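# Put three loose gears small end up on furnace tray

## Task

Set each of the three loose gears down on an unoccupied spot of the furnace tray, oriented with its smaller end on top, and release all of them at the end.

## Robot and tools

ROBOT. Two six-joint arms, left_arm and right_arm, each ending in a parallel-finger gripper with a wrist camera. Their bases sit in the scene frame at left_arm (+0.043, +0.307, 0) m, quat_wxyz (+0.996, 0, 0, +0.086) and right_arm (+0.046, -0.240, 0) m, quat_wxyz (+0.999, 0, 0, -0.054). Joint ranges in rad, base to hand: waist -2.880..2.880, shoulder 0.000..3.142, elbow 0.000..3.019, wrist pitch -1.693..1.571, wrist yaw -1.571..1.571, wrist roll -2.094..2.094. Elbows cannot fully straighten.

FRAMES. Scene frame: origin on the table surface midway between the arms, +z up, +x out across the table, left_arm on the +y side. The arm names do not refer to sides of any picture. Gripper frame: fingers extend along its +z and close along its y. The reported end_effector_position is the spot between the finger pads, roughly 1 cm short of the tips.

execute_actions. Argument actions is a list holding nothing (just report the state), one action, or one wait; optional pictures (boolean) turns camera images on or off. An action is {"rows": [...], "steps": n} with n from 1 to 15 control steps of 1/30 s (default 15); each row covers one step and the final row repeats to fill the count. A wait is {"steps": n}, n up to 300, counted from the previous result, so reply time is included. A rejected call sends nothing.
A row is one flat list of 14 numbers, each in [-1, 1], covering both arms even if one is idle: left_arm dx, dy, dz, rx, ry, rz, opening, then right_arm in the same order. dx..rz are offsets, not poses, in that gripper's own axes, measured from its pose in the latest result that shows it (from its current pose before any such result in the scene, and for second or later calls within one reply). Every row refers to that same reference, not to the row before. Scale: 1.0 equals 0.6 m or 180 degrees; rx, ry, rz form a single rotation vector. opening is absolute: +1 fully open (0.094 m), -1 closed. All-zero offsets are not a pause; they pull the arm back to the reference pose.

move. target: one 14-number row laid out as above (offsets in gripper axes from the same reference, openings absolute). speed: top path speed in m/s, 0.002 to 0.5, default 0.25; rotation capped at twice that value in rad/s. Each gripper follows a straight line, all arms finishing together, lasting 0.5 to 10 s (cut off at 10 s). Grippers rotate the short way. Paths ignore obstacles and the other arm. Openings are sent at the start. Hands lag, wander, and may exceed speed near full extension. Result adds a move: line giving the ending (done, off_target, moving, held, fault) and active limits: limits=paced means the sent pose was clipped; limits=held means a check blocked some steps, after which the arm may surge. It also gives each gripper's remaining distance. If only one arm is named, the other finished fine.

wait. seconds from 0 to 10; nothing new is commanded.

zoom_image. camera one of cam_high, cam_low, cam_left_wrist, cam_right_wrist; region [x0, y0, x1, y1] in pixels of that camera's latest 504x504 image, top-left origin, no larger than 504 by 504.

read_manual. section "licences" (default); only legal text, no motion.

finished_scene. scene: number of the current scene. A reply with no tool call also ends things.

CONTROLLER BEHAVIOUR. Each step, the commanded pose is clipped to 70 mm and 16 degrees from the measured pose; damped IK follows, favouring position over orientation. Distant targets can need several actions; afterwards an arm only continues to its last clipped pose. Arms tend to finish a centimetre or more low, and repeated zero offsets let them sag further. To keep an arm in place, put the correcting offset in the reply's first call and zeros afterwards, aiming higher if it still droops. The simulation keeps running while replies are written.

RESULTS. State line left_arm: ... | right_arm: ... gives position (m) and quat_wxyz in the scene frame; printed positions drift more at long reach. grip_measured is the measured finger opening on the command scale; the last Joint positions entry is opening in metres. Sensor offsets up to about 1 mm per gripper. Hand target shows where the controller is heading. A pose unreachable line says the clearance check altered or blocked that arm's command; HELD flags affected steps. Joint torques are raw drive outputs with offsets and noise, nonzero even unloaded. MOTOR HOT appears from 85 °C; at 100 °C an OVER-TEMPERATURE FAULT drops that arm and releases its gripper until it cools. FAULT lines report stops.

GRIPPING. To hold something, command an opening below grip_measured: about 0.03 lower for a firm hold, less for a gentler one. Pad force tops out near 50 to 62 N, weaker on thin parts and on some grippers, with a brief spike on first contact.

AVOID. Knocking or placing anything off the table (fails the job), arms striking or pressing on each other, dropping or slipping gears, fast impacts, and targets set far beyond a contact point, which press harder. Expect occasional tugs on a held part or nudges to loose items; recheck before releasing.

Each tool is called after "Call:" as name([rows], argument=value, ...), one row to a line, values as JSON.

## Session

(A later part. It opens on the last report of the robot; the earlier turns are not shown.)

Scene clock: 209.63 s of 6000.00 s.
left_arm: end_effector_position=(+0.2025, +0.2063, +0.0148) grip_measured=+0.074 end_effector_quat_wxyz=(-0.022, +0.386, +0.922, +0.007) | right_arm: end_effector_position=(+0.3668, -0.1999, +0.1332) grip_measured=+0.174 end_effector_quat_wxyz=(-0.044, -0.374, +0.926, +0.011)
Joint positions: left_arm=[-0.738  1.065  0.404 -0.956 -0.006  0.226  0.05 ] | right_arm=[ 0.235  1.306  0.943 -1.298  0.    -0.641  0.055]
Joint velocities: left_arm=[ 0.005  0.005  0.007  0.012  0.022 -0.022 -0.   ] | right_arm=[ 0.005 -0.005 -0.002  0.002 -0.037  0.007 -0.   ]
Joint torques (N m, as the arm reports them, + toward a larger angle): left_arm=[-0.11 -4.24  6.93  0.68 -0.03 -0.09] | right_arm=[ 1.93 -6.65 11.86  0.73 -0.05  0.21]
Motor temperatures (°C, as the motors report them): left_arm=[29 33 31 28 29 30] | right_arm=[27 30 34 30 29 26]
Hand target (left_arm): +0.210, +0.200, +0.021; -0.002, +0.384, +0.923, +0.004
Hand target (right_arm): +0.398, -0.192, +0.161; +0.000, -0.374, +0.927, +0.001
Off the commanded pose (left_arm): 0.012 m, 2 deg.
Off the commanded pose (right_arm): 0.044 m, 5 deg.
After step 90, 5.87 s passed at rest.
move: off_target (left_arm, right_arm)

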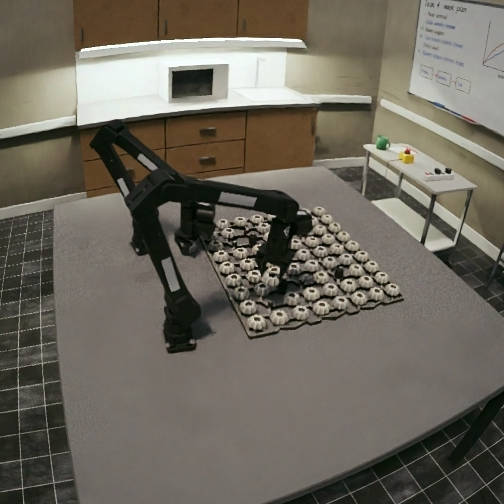

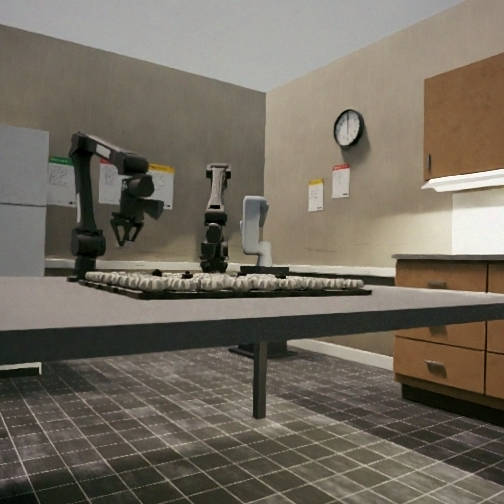

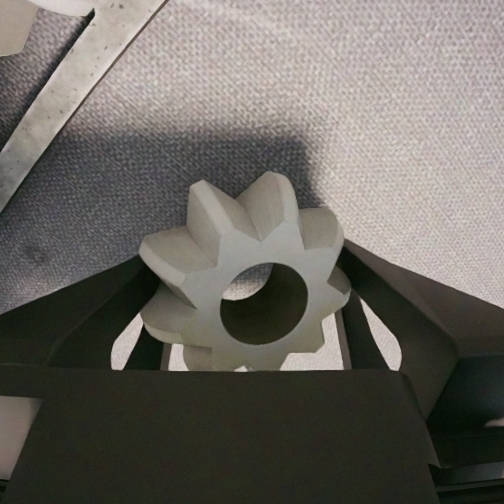

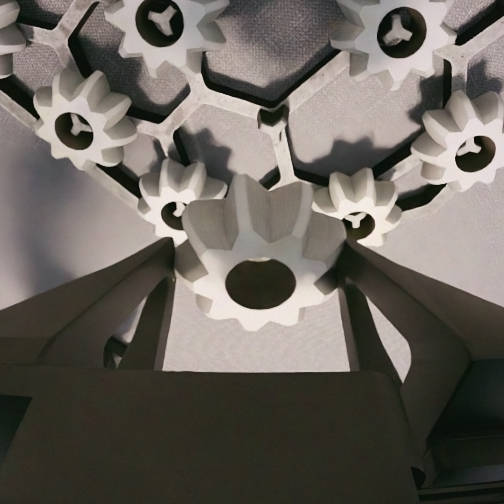

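Call:
move(target=[0,0,0,0,0,0,1, -0.03,-0.018,0.116,0.017,-0.0234,0,0.1], speed=0.08)

Scene clock: 220.77 s of 6000.00 s.
left_arm: end_effector_position=(+0.2025, +0.2063, +0.0148) grip_measured=+1.000 end_effector_quat_wxyz=(-0.022, +0.385, +0.923, +0.006) | right_arm: end_effector_position=(+0.3732, -0.1991, +0.0584) grip_measured=+0.174 end_effector_quat_wxyz=(-0.013, -0.374, +0.927, +0.003)
Joint positions: left_arm=[-0.738  1.065  0.404 -0.956 -0.005  0.224  0.094] | right_arm=[ 0.235  1.383  0.797 -1.012  0.    -0.641  0.055]
Joint velocities: left_arm=[ 0.005 -0.005 -0.007 -0.017 -0.051 -0.007  0.   ] | right_arm=[-0.015 -0.005 -0.007 -0.007 -0.081  0.081 -0.   ]
Joint torques (N m, as the arm reports them, + toward a larger angle): left_arm=[ 0.41 -2.88  6.22  0.19  0.02  0.  ] | right_arm=[ 0.85 -7.07  6.62  1.02  0.01  0.09]
Motor temperatures (°C, as the motors report them): left_arm=[29 32 31 28 29 30] | right_arm=[27 30 35 30 29 26]
Hand target (left_arm): +0.202, +0.206, +0.015; -0.022, +0.386, +0.922, +0.007
Hand target (right_arm): +0.380, -0.197, +0.062; +0.000, -0.375, +0.927, +0.001
Off the commanded pose (left_arm): 0.000 m, 0 deg.
Off the commanded pose (right_arm): 0.009 m, 2 deg.
After step 90, 6.87 s passed at rest.
move: done

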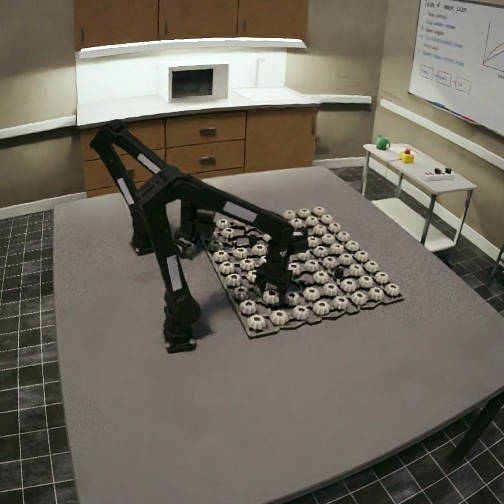

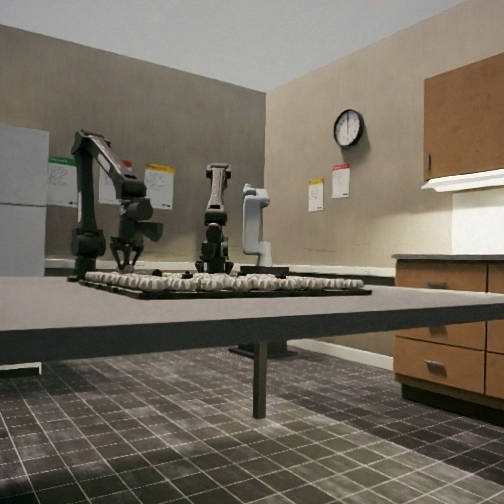

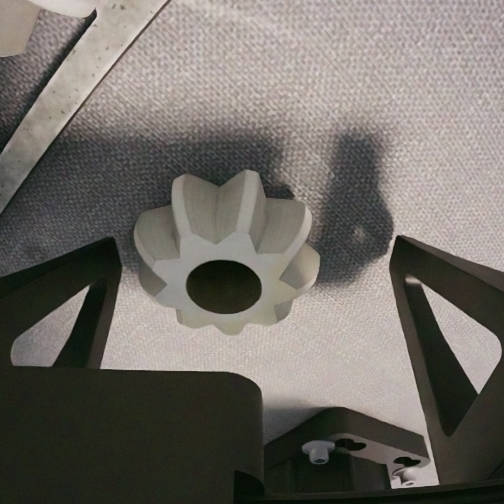

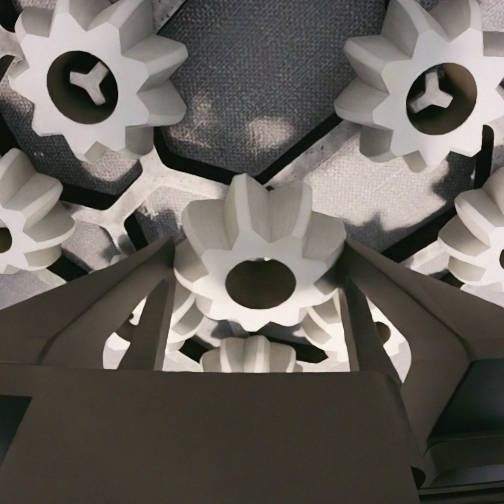

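Call:
move(target=[0,0,0,0,0,0,0.1, -0.015,-0.007,0.042,0.005,-0.007,0,0.1], speed=0.03)

Scene clock: 224.30 s of 6000.00 s.
left_arm: end_effector_position=(+0.2025, +0.2063, +0.0148) grip_measured=+0.193 end_effector_quat_wxyz=(-0.022, +0.385, +0.923, +0.006) | right_arm: end_effector_position=(+0.3738, -0.1989, +0.0331) grip_measured=+0.174 end_effector_quat_wxyz=(-0.013, -0.374, +0.927, +0.003)
Joint positions: left_arm=[-0.738  1.065  0.404 -0.956 -0.005  0.224  0.056] | right_arm=[ 0.235  1.432  0.766 -0.932  0.    -0.641  0.055]
Joint velocities: left_arm=[-0.005  0.005  0.012  0.002 -0.007 -0.022 -0.001] | right_arm=[ 0.015 -0.015 -0.022  0.002  0.007 -0.066  0.001]
Joint torques (N m, as the arm reports them, + toward a larger angle): left_arm=[ 0.4  -2.83  6.33  0.18  0.01 -0.02] | right_arm=[ 1.28 -7.42  5.94  1.51  0.01  0.15]
Motor temperatures (°C, as the motors report them): left_arm=[29 32 31 28 29 30] | right_arm=[27 30 34 30 29 26]
Hand target (left_arm): +0.202, +0.206, +0.015; -0.022, +0.385, +0.923, +0.007
Hand target (right_arm): +0.382, -0.196, +0.033; +0.000, -0.374, +0.927, +0.000
Off the commanded pose (left_arm): 0.000 m, 0 deg.
Off the commanded pose (right_arm): 0.009 m, 2 deg.
move: done

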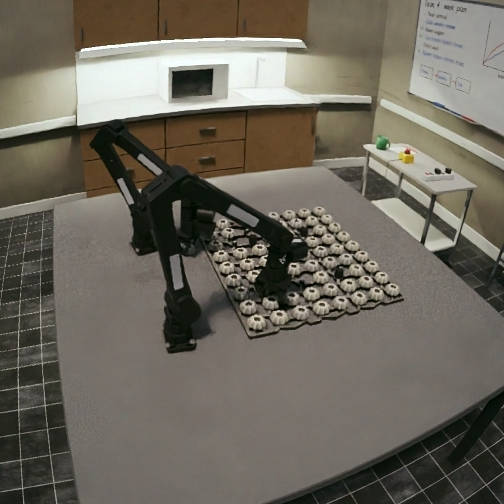

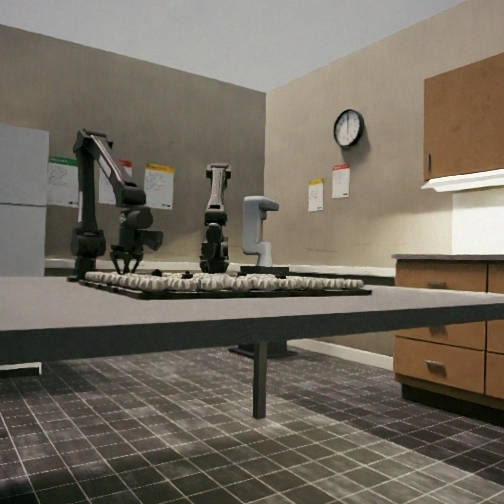

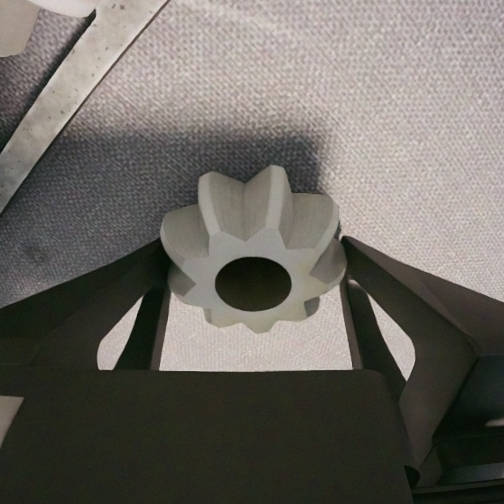

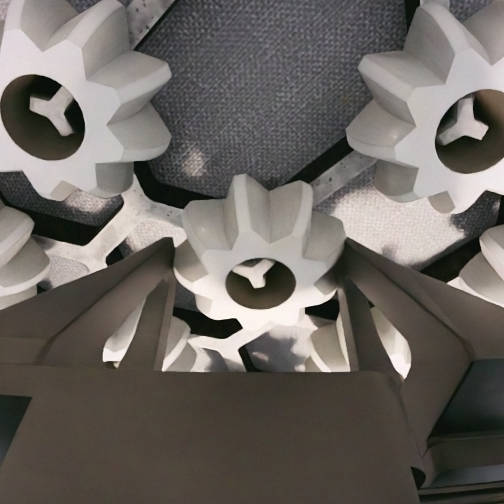

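Call:
move(target=[0,0,-0.15,0,0,0,0.1, 0,0,0,0,0,0,0.55], speed=0.12)

Call:
move(target=[-0.29,0.19,-0.12,0,0,0,0.1, 0.1,0,-0.25,0,0,0,0.55], speed=0.15)

Scene clock: 229.07 s of 6000.00 s.
left_arm: end_effector_position=(+0.1870, +0.2161, +0.0798) grip_measured=+0.193 end_effector_quat_wxyz=(-0.053, +0.384, +0.922, +0.012) | right_arm: end_effector_position=(+0.3737, -0.1988, +0.0331) grip_measured=+0.549 end_effector_quat_wxyz=(-0.013, -0.374, +0.927, +0.004)
Joint positions: left_arm=[-0.738  0.913  0.516 -1.282 -0.005  0.224  0.056] | right_arm=[ 0.235  1.432  0.766 -0.932 -0.001 -0.641  0.073]
Joint velocities: left_arm=[ 0.005 -0.005 -0.007 -0.012 -0.037  0.081 -0.001] | right_arm=[ 0.015 -0.005  0.002  0.007  0.007  0.007  0.001]
Joint torques (N m, as the arm reports them, + toward a larger angle): left_arm=[-0.01 -2.88 11.59 -0.48  0.05 -0.07] | right_arm=[ 0.74 -7.83  5.81  0.55  0.12  0.1 ]
Motor temperatures (°C, as the motors report them): left_arm=[29 32 31 28 29 30] | right_arm=[27 30 33 30 29 26]
Hand target (left_arm): +0.204, +0.204, +0.103; -0.022, +0.385, +0.923, +0.006
Hand target (right_arm): +0.374, -0.199, +0.033; -0.013, -0.374, +0.927, +0.004
Off the commanded pose (left_arm): 0.034 m, 4 deg.
Off the commanded pose (right_arm): 0.000 m, 0 deg.
After step 90, 0.63 s passed at rest.
move: off_target (left_arm)

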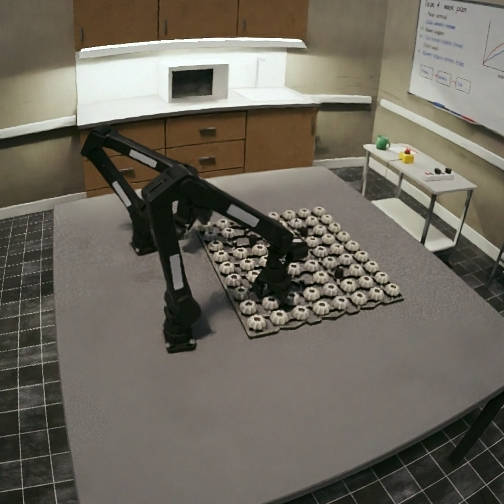

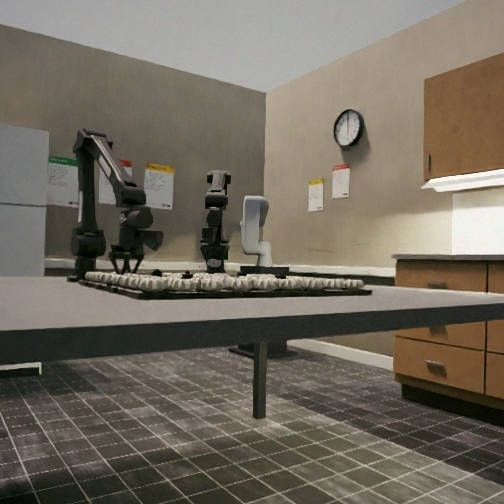

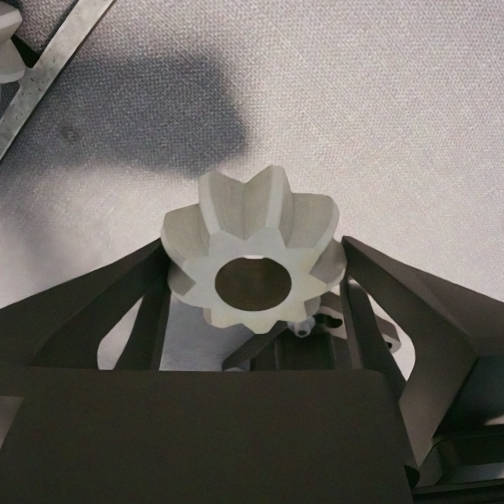

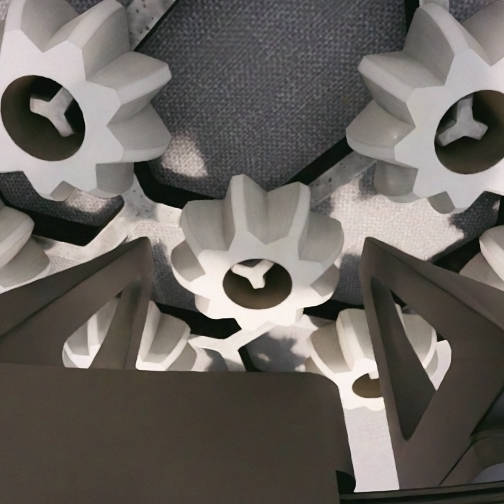

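Scene clock: 231.00 s of 6000.00 s.
left_arm: end_effector_position=(+0.3740, +0.1743, +0.1135) grip_measured=+0.193 end_effector_quat_wxyz=(-0.075, +0.383, +0.921, +0.010) | right_arm: end_effector_position=(+0.3195, -0.2355, +0.1603) grip_measured=+0.549 end_effector_quat_wxyz=(-0.038, -0.373, +0.927, +0.014)
Joint positions: left_arm=[-0.562  1.454  1.028 -1.295 -0.021  0.396  0.056] | right_arm=[ 0.128  1.136  0.879 -1.395  0.002 -0.745  0.073]
Joint velocities: left_arm=[-0.015 -0.024 -0.002 -0.002 -0.051  0.037 -0.   ] | right_arm=[-0.024  0.015  0.002 -0.002 -0.022 -0.007 -0.   ]
Joint torques (N m, as the arm reports them, + toward a larger angle): left_arm=[  0.68 -10.05  11.18  -0.54  -0.06   0.07] | right_arm=[ 0.12 -5.35 10.89  0.04  0.11 -0.05]
Motor temperatures (°C, as the motors report them): left_arm=[29 32 32 28 29 30] | right_arm=[27 30 33 30 29 26]
Hand target (left_arm): +0.394, +0.169, +0.134; -0.051, +0.384, +0.922, +0.011
Hand target (right_arm): +0.336, -0.238, +0.184; -0.013, -0.374, +0.927, +0.003
Off the commanded pose (left_arm): 0.028 m, 3 deg.
Off the commanded pose (right_arm): 0.029 m, 3 deg.
move: off_target (left_arm, right_arm)

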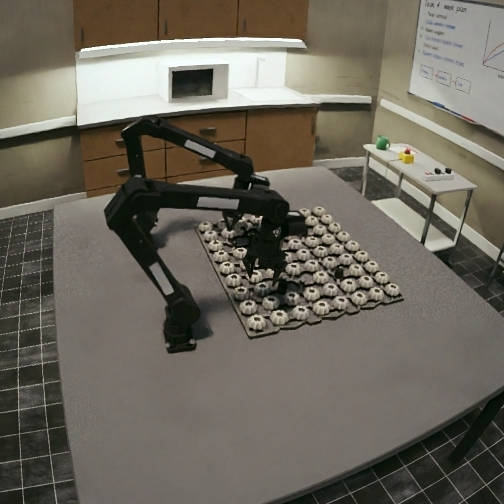

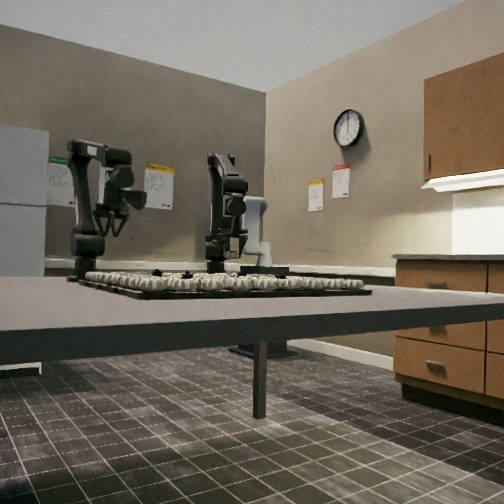

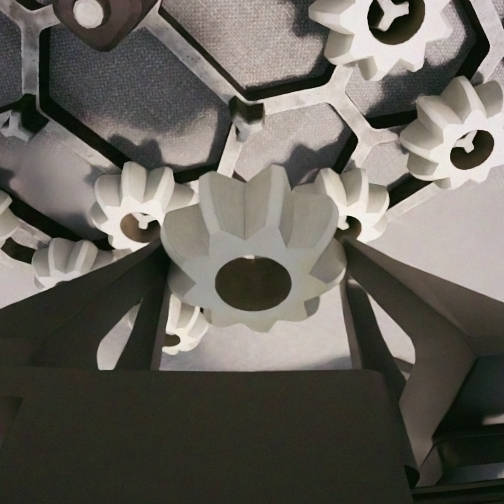

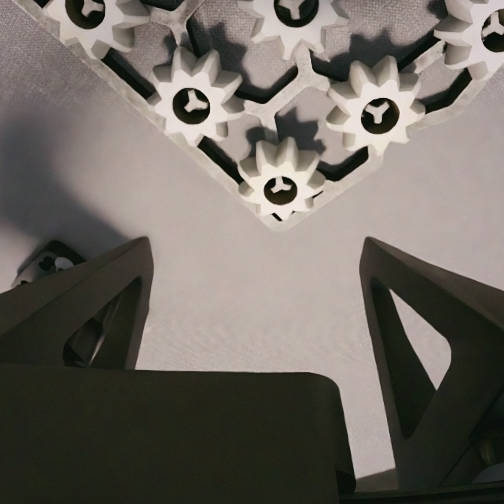

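Call:
move(target=[-0.033,0.0067,0.085,-0.0124,-0.0465,0,0.1, 0,0,0,0,0,0,0.55], speed=0.08)

Scene clock: 235.80 s of 6000.00 s.
left_arm: end_effector_position=(+0.3794, +0.1691, +0.0591) grip_measured=+0.193 end_effector_quat_wxyz=(-0.008, +0.383, +0.924, +0.002) | right_arm: end_effector_position=(+0.3195, -0.2355, +0.1603) grip_measured=+0.549 end_effector_quat_wxyz=(-0.038, -0.373, +0.927, +0.014)
Joint positions: left_arm=[-0.562  1.461  0.88  -1.007 -0.005  0.397  0.056] | right_arm=[ 0.128  1.136  0.879 -1.395  0.002 -0.746  0.073]
Joint velocities: left_arm=[-0.005 -0.005 -0.012 -0.007  0.007 -0.007  0.001] | right_arm=[-0.024 -0.015 -0.007  0.002  0.007  0.051 -0.   ]
Joint torques (N m, as the arm reports them, + toward a larger angle): left_arm=[ 0.68 -9.01  6.94  0.6   0.14  0.03] | right_arm=[ 1.03 -4.68  6.96  0.53  0.06  0.12]
Motor temperatures (°C, as the motors report them): left_arm=[29 32 32 28 29 30] | right_arm=[27 30 34 30 29 26]
Hand target (left_arm): +0.384, +0.168, +0.060; -0.000, +0.384, +0.923, +0.001
Hand target (right_arm): +0.320, -0.235, +0.160; -0.038, -0.373, +0.927, +0.014
Off the commanded pose (left_arm): 0.005 m, 1 deg.
Off the commanded pose (right_arm): 0.000 m, 0 deg.
After step 90, 0.50 s passed at rest.
move: done

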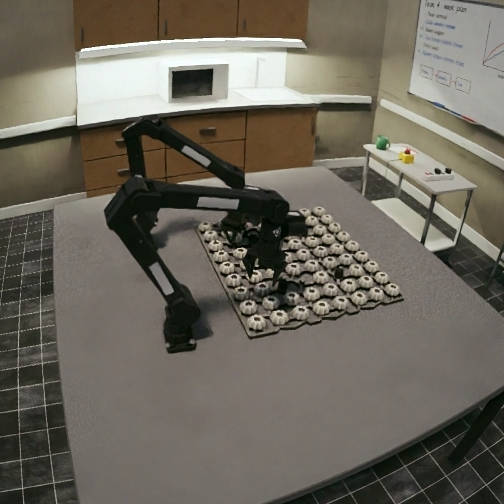

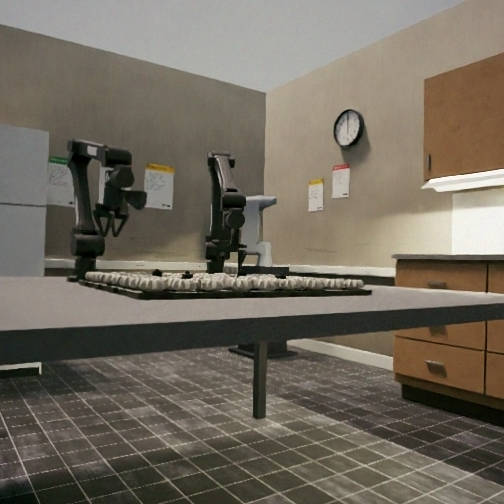

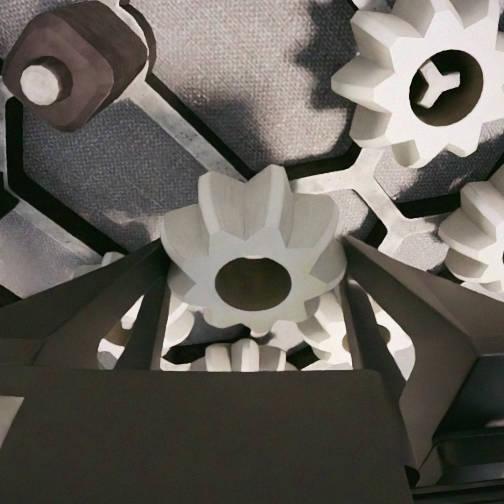

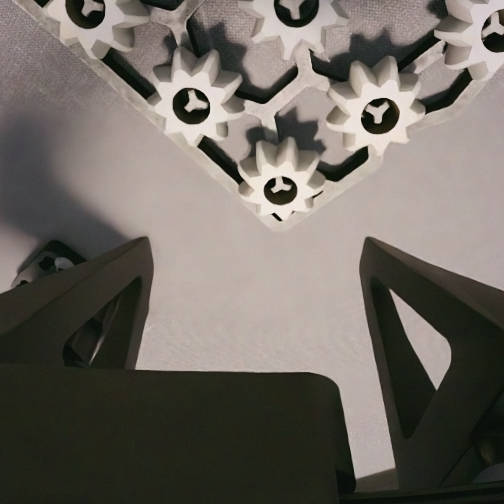

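Call:
move(target=[-0.007,0.004,0.045,0,-0.005,0,0.1, 0,0,0,0,0,0,0.55], speed=0.03)

Scene clock: 238.83 s of 6000.00 s.
left_arm: end_effector_position=(+0.3785, +0.1692, +0.0328) grip_measured=+0.193 end_effector_quat_wxyz=(-0.009, +0.383, +0.924, +0.001) | right_arm: end_effector_position=(+0.3195, -0.2355, +0.1603) grip_measured=+0.549 end_effector_quat_wxyz=(-0.038, -0.373, +0.927, +0.014)
Joint positions: left_arm=[-0.562  1.505  0.845 -0.929 -0.003  0.397  0.056] | right_arm=[ 0.128  1.136  0.879 -1.395  0.002 -0.746  0.073]
Joint velocities: left_arm=[-0.015 -0.005 -0.012  0.012  0.022 -0.007 -0.002] | right_arm=[-0.015 -0.005  0.002  0.002  0.051 -0.081 -0.001]
Joint torques (N m, as the arm reports them, + toward a larger angle): left_arm=[ 0.85 -9.42  6.61  0.93  0.15  0.04] | right_arm=[ 0.89 -5.    7.06  0.42  0.06  0.08]
Motor temperatures (°C, as the motors report them): left_arm=[29 32 32 28 29 30] | right_arm=[27 30 33 30 29 26]
Hand target (left_arm): +0.384, +0.168, +0.032; -0.001, +0.383, +0.924, -0.001
Hand target (right_arm): +0.320, -0.235, +0.160; -0.038, -0.373, +0.927, +0.014
Off the commanded pose (left_arm): 0.005 m, 1 deg.
Off the commanded pose (right_arm): 0.000 m, 0 deg.
move: done

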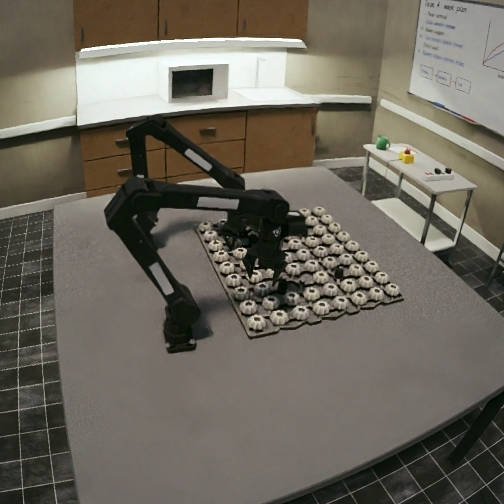

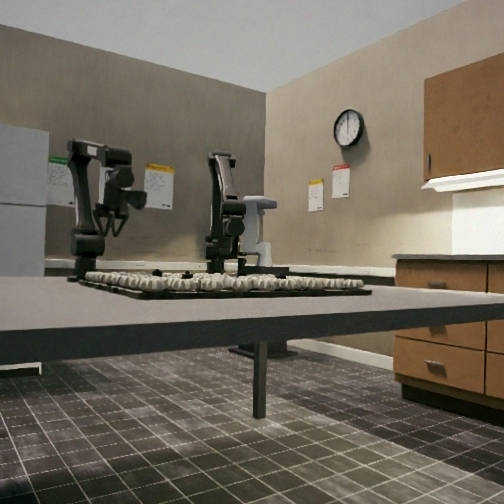

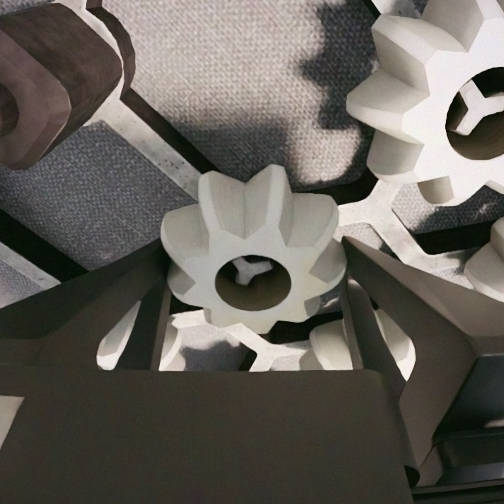

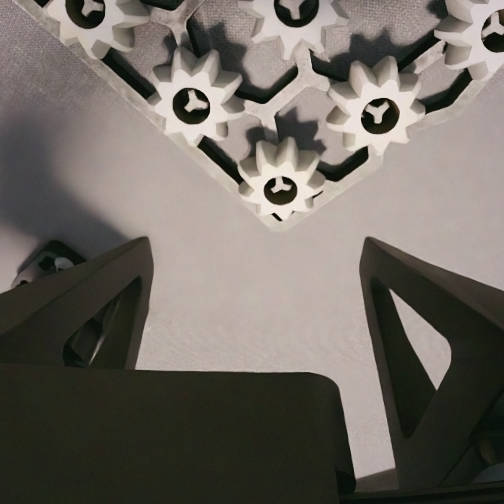

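Call:
move(target=[0,0,0,0,0,0,0.55, 0,0,0,0,0,0,0.55], speed=0.05)

Call:
move(target=[0,0,-0.2,0,0,0,0.55, 0,0,0,0,0,0,0.55], speed=0.1)

Scene clock: 241.80 s of 6000.00 s.
left_arm: end_effector_position=(+0.3785, +0.1693, +0.0328) grip_measured=+0.548 end_effector_quat_wxyz=(-0.009, +0.383, +0.924, +0.002) | right_arm: end_effector_position=(+0.3195, -0.2355, +0.1603) grip_measured=+0.549 end_effector_quat_wxyz=(-0.038, -0.373, +0.927, +0.014)
Joint positions: left_arm=[-0.562  1.505  0.845 -0.929 -0.003  0.397  0.073] | right_arm=[ 0.128  1.136  0.879 -1.395  0.002 -0.746  0.073]
Joint velocities: left_arm=[ 0.005 -0.005  0.007 -0.012  0.095 -0.007 -0.   ] | right_arm=[-0.005 -0.005 -0.017 -0.002 -0.022  0.007 -0.   ]
Joint torques (N m, as the arm reports them, + toward a larger angle): left_arm=[ 0.43 -9.78  6.48  0.24  0.05 -0.02] | right_arm=[ 0.54 -5.17  6.99  0.44  0.03  0.08]
Motor temperatures (°C, as the motors report them): left_arm=[29 32 32 28 29 30] | right_arm=[27 30 33 30 29 26]
Hand target (left_arm): +0.379, +0.169, +0.033; -0.009, +0.383, +0.924, +0.001
Hand target (right_arm): +0.320, -0.235, +0.160; -0.038, -0.373, +0.927, +0.014
Off the commanded pose (left_arm): 0.000 m, 0 deg.
Off the commanded pose (right_arm): 0.000 m, 0 deg.
move: done

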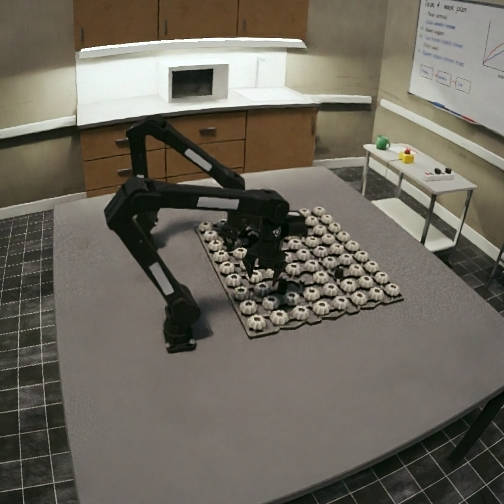

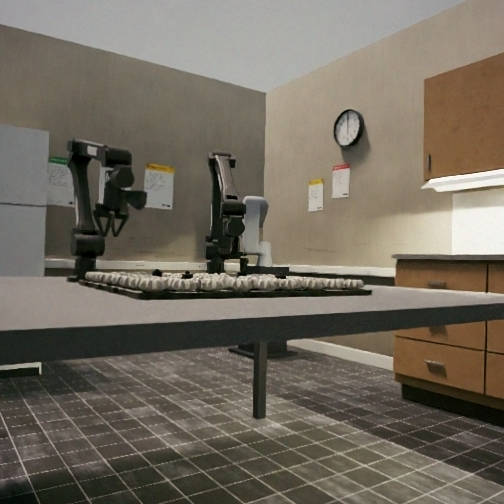

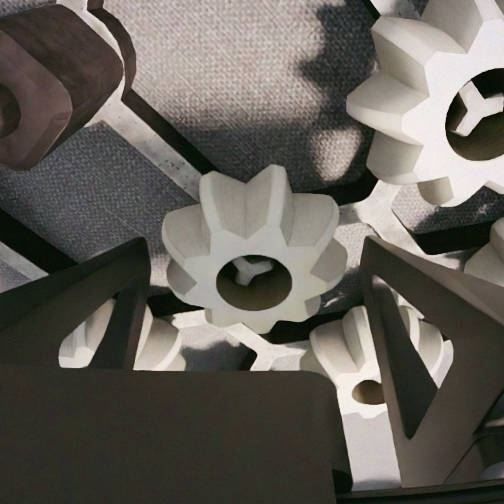

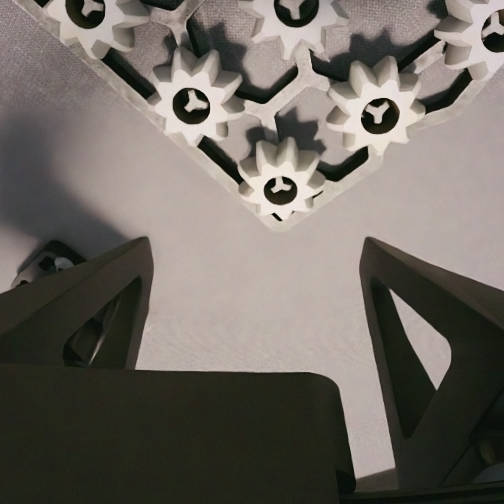

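Scene clock: 243.40 s of 6000.00 s.
left_arm: end_effector_position=(+0.3639, +0.1753, +0.1309) grip_measured=+0.548 end_effector_quat_wxyz=(-0.034, +0.383, +0.923, +0.002) | right_arm: end_effector_position=(+0.3195, -0.2355, +0.1603) grip_measured=+0.549 end_effector_quat_wxyz=(-0.038, -0.373, +0.927, +0.014)
Joint positions: left_arm=[-0.562  1.355  0.983 -1.266 -0.003  0.397  0.073] | right_arm=[ 0.128  1.136  0.879 -1.395  0.002 -0.746  0.073]
Joint velocities: left_arm=[-0.015 -0.005 -0.007  0.002 -0.051  0.037  0.001] | right_arm=[-0.015 -0.015 -0.027 -0.007 -0.066 -0.081 -0.   ]
Joint torques (N m, as the arm reports them, + toward a larger angle): left_arm=[ 0.11 -9.7  11.03 -0.3   0.05 -0.05] | right_arm=[ 1.14 -4.59  6.83  0.54  0.06  0.1 ]
Motor temperatures (°C, as the motors report them): left_arm=[29 32 32 28 29 30] | right_arm=[27 30 33 30 29 26]
Hand target (left_arm): +0.379, +0.168, +0.152; -0.009, +0.383, +0.924, +0.002
Hand target (right_arm): +0.320, -0.235, +0.160; -0.038, -0.373, +0.927, +0.014
Off the commanded pose (left_arm): 0.028 m, 3 deg.
Off the commanded pose (right_arm): 0.000 m, 0 deg.
move: off_target (left_arm)

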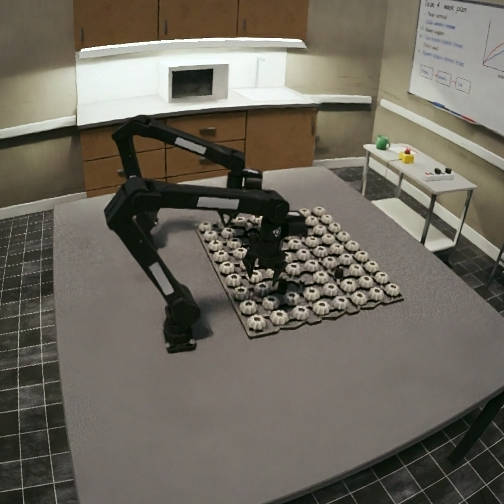

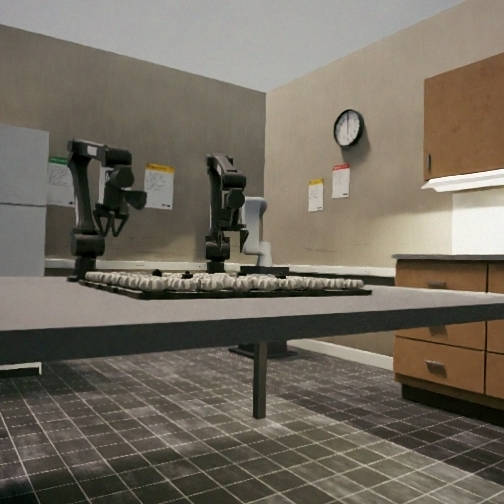

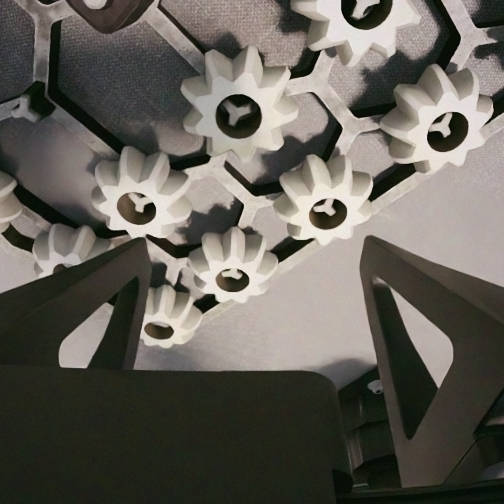

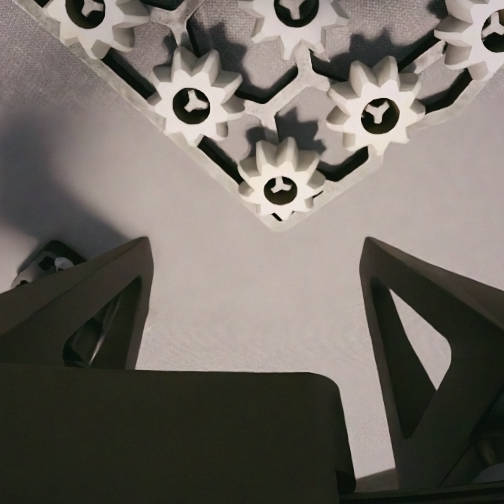

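Call:
finished_scene(scene=1)

The scene is finished: the task was done.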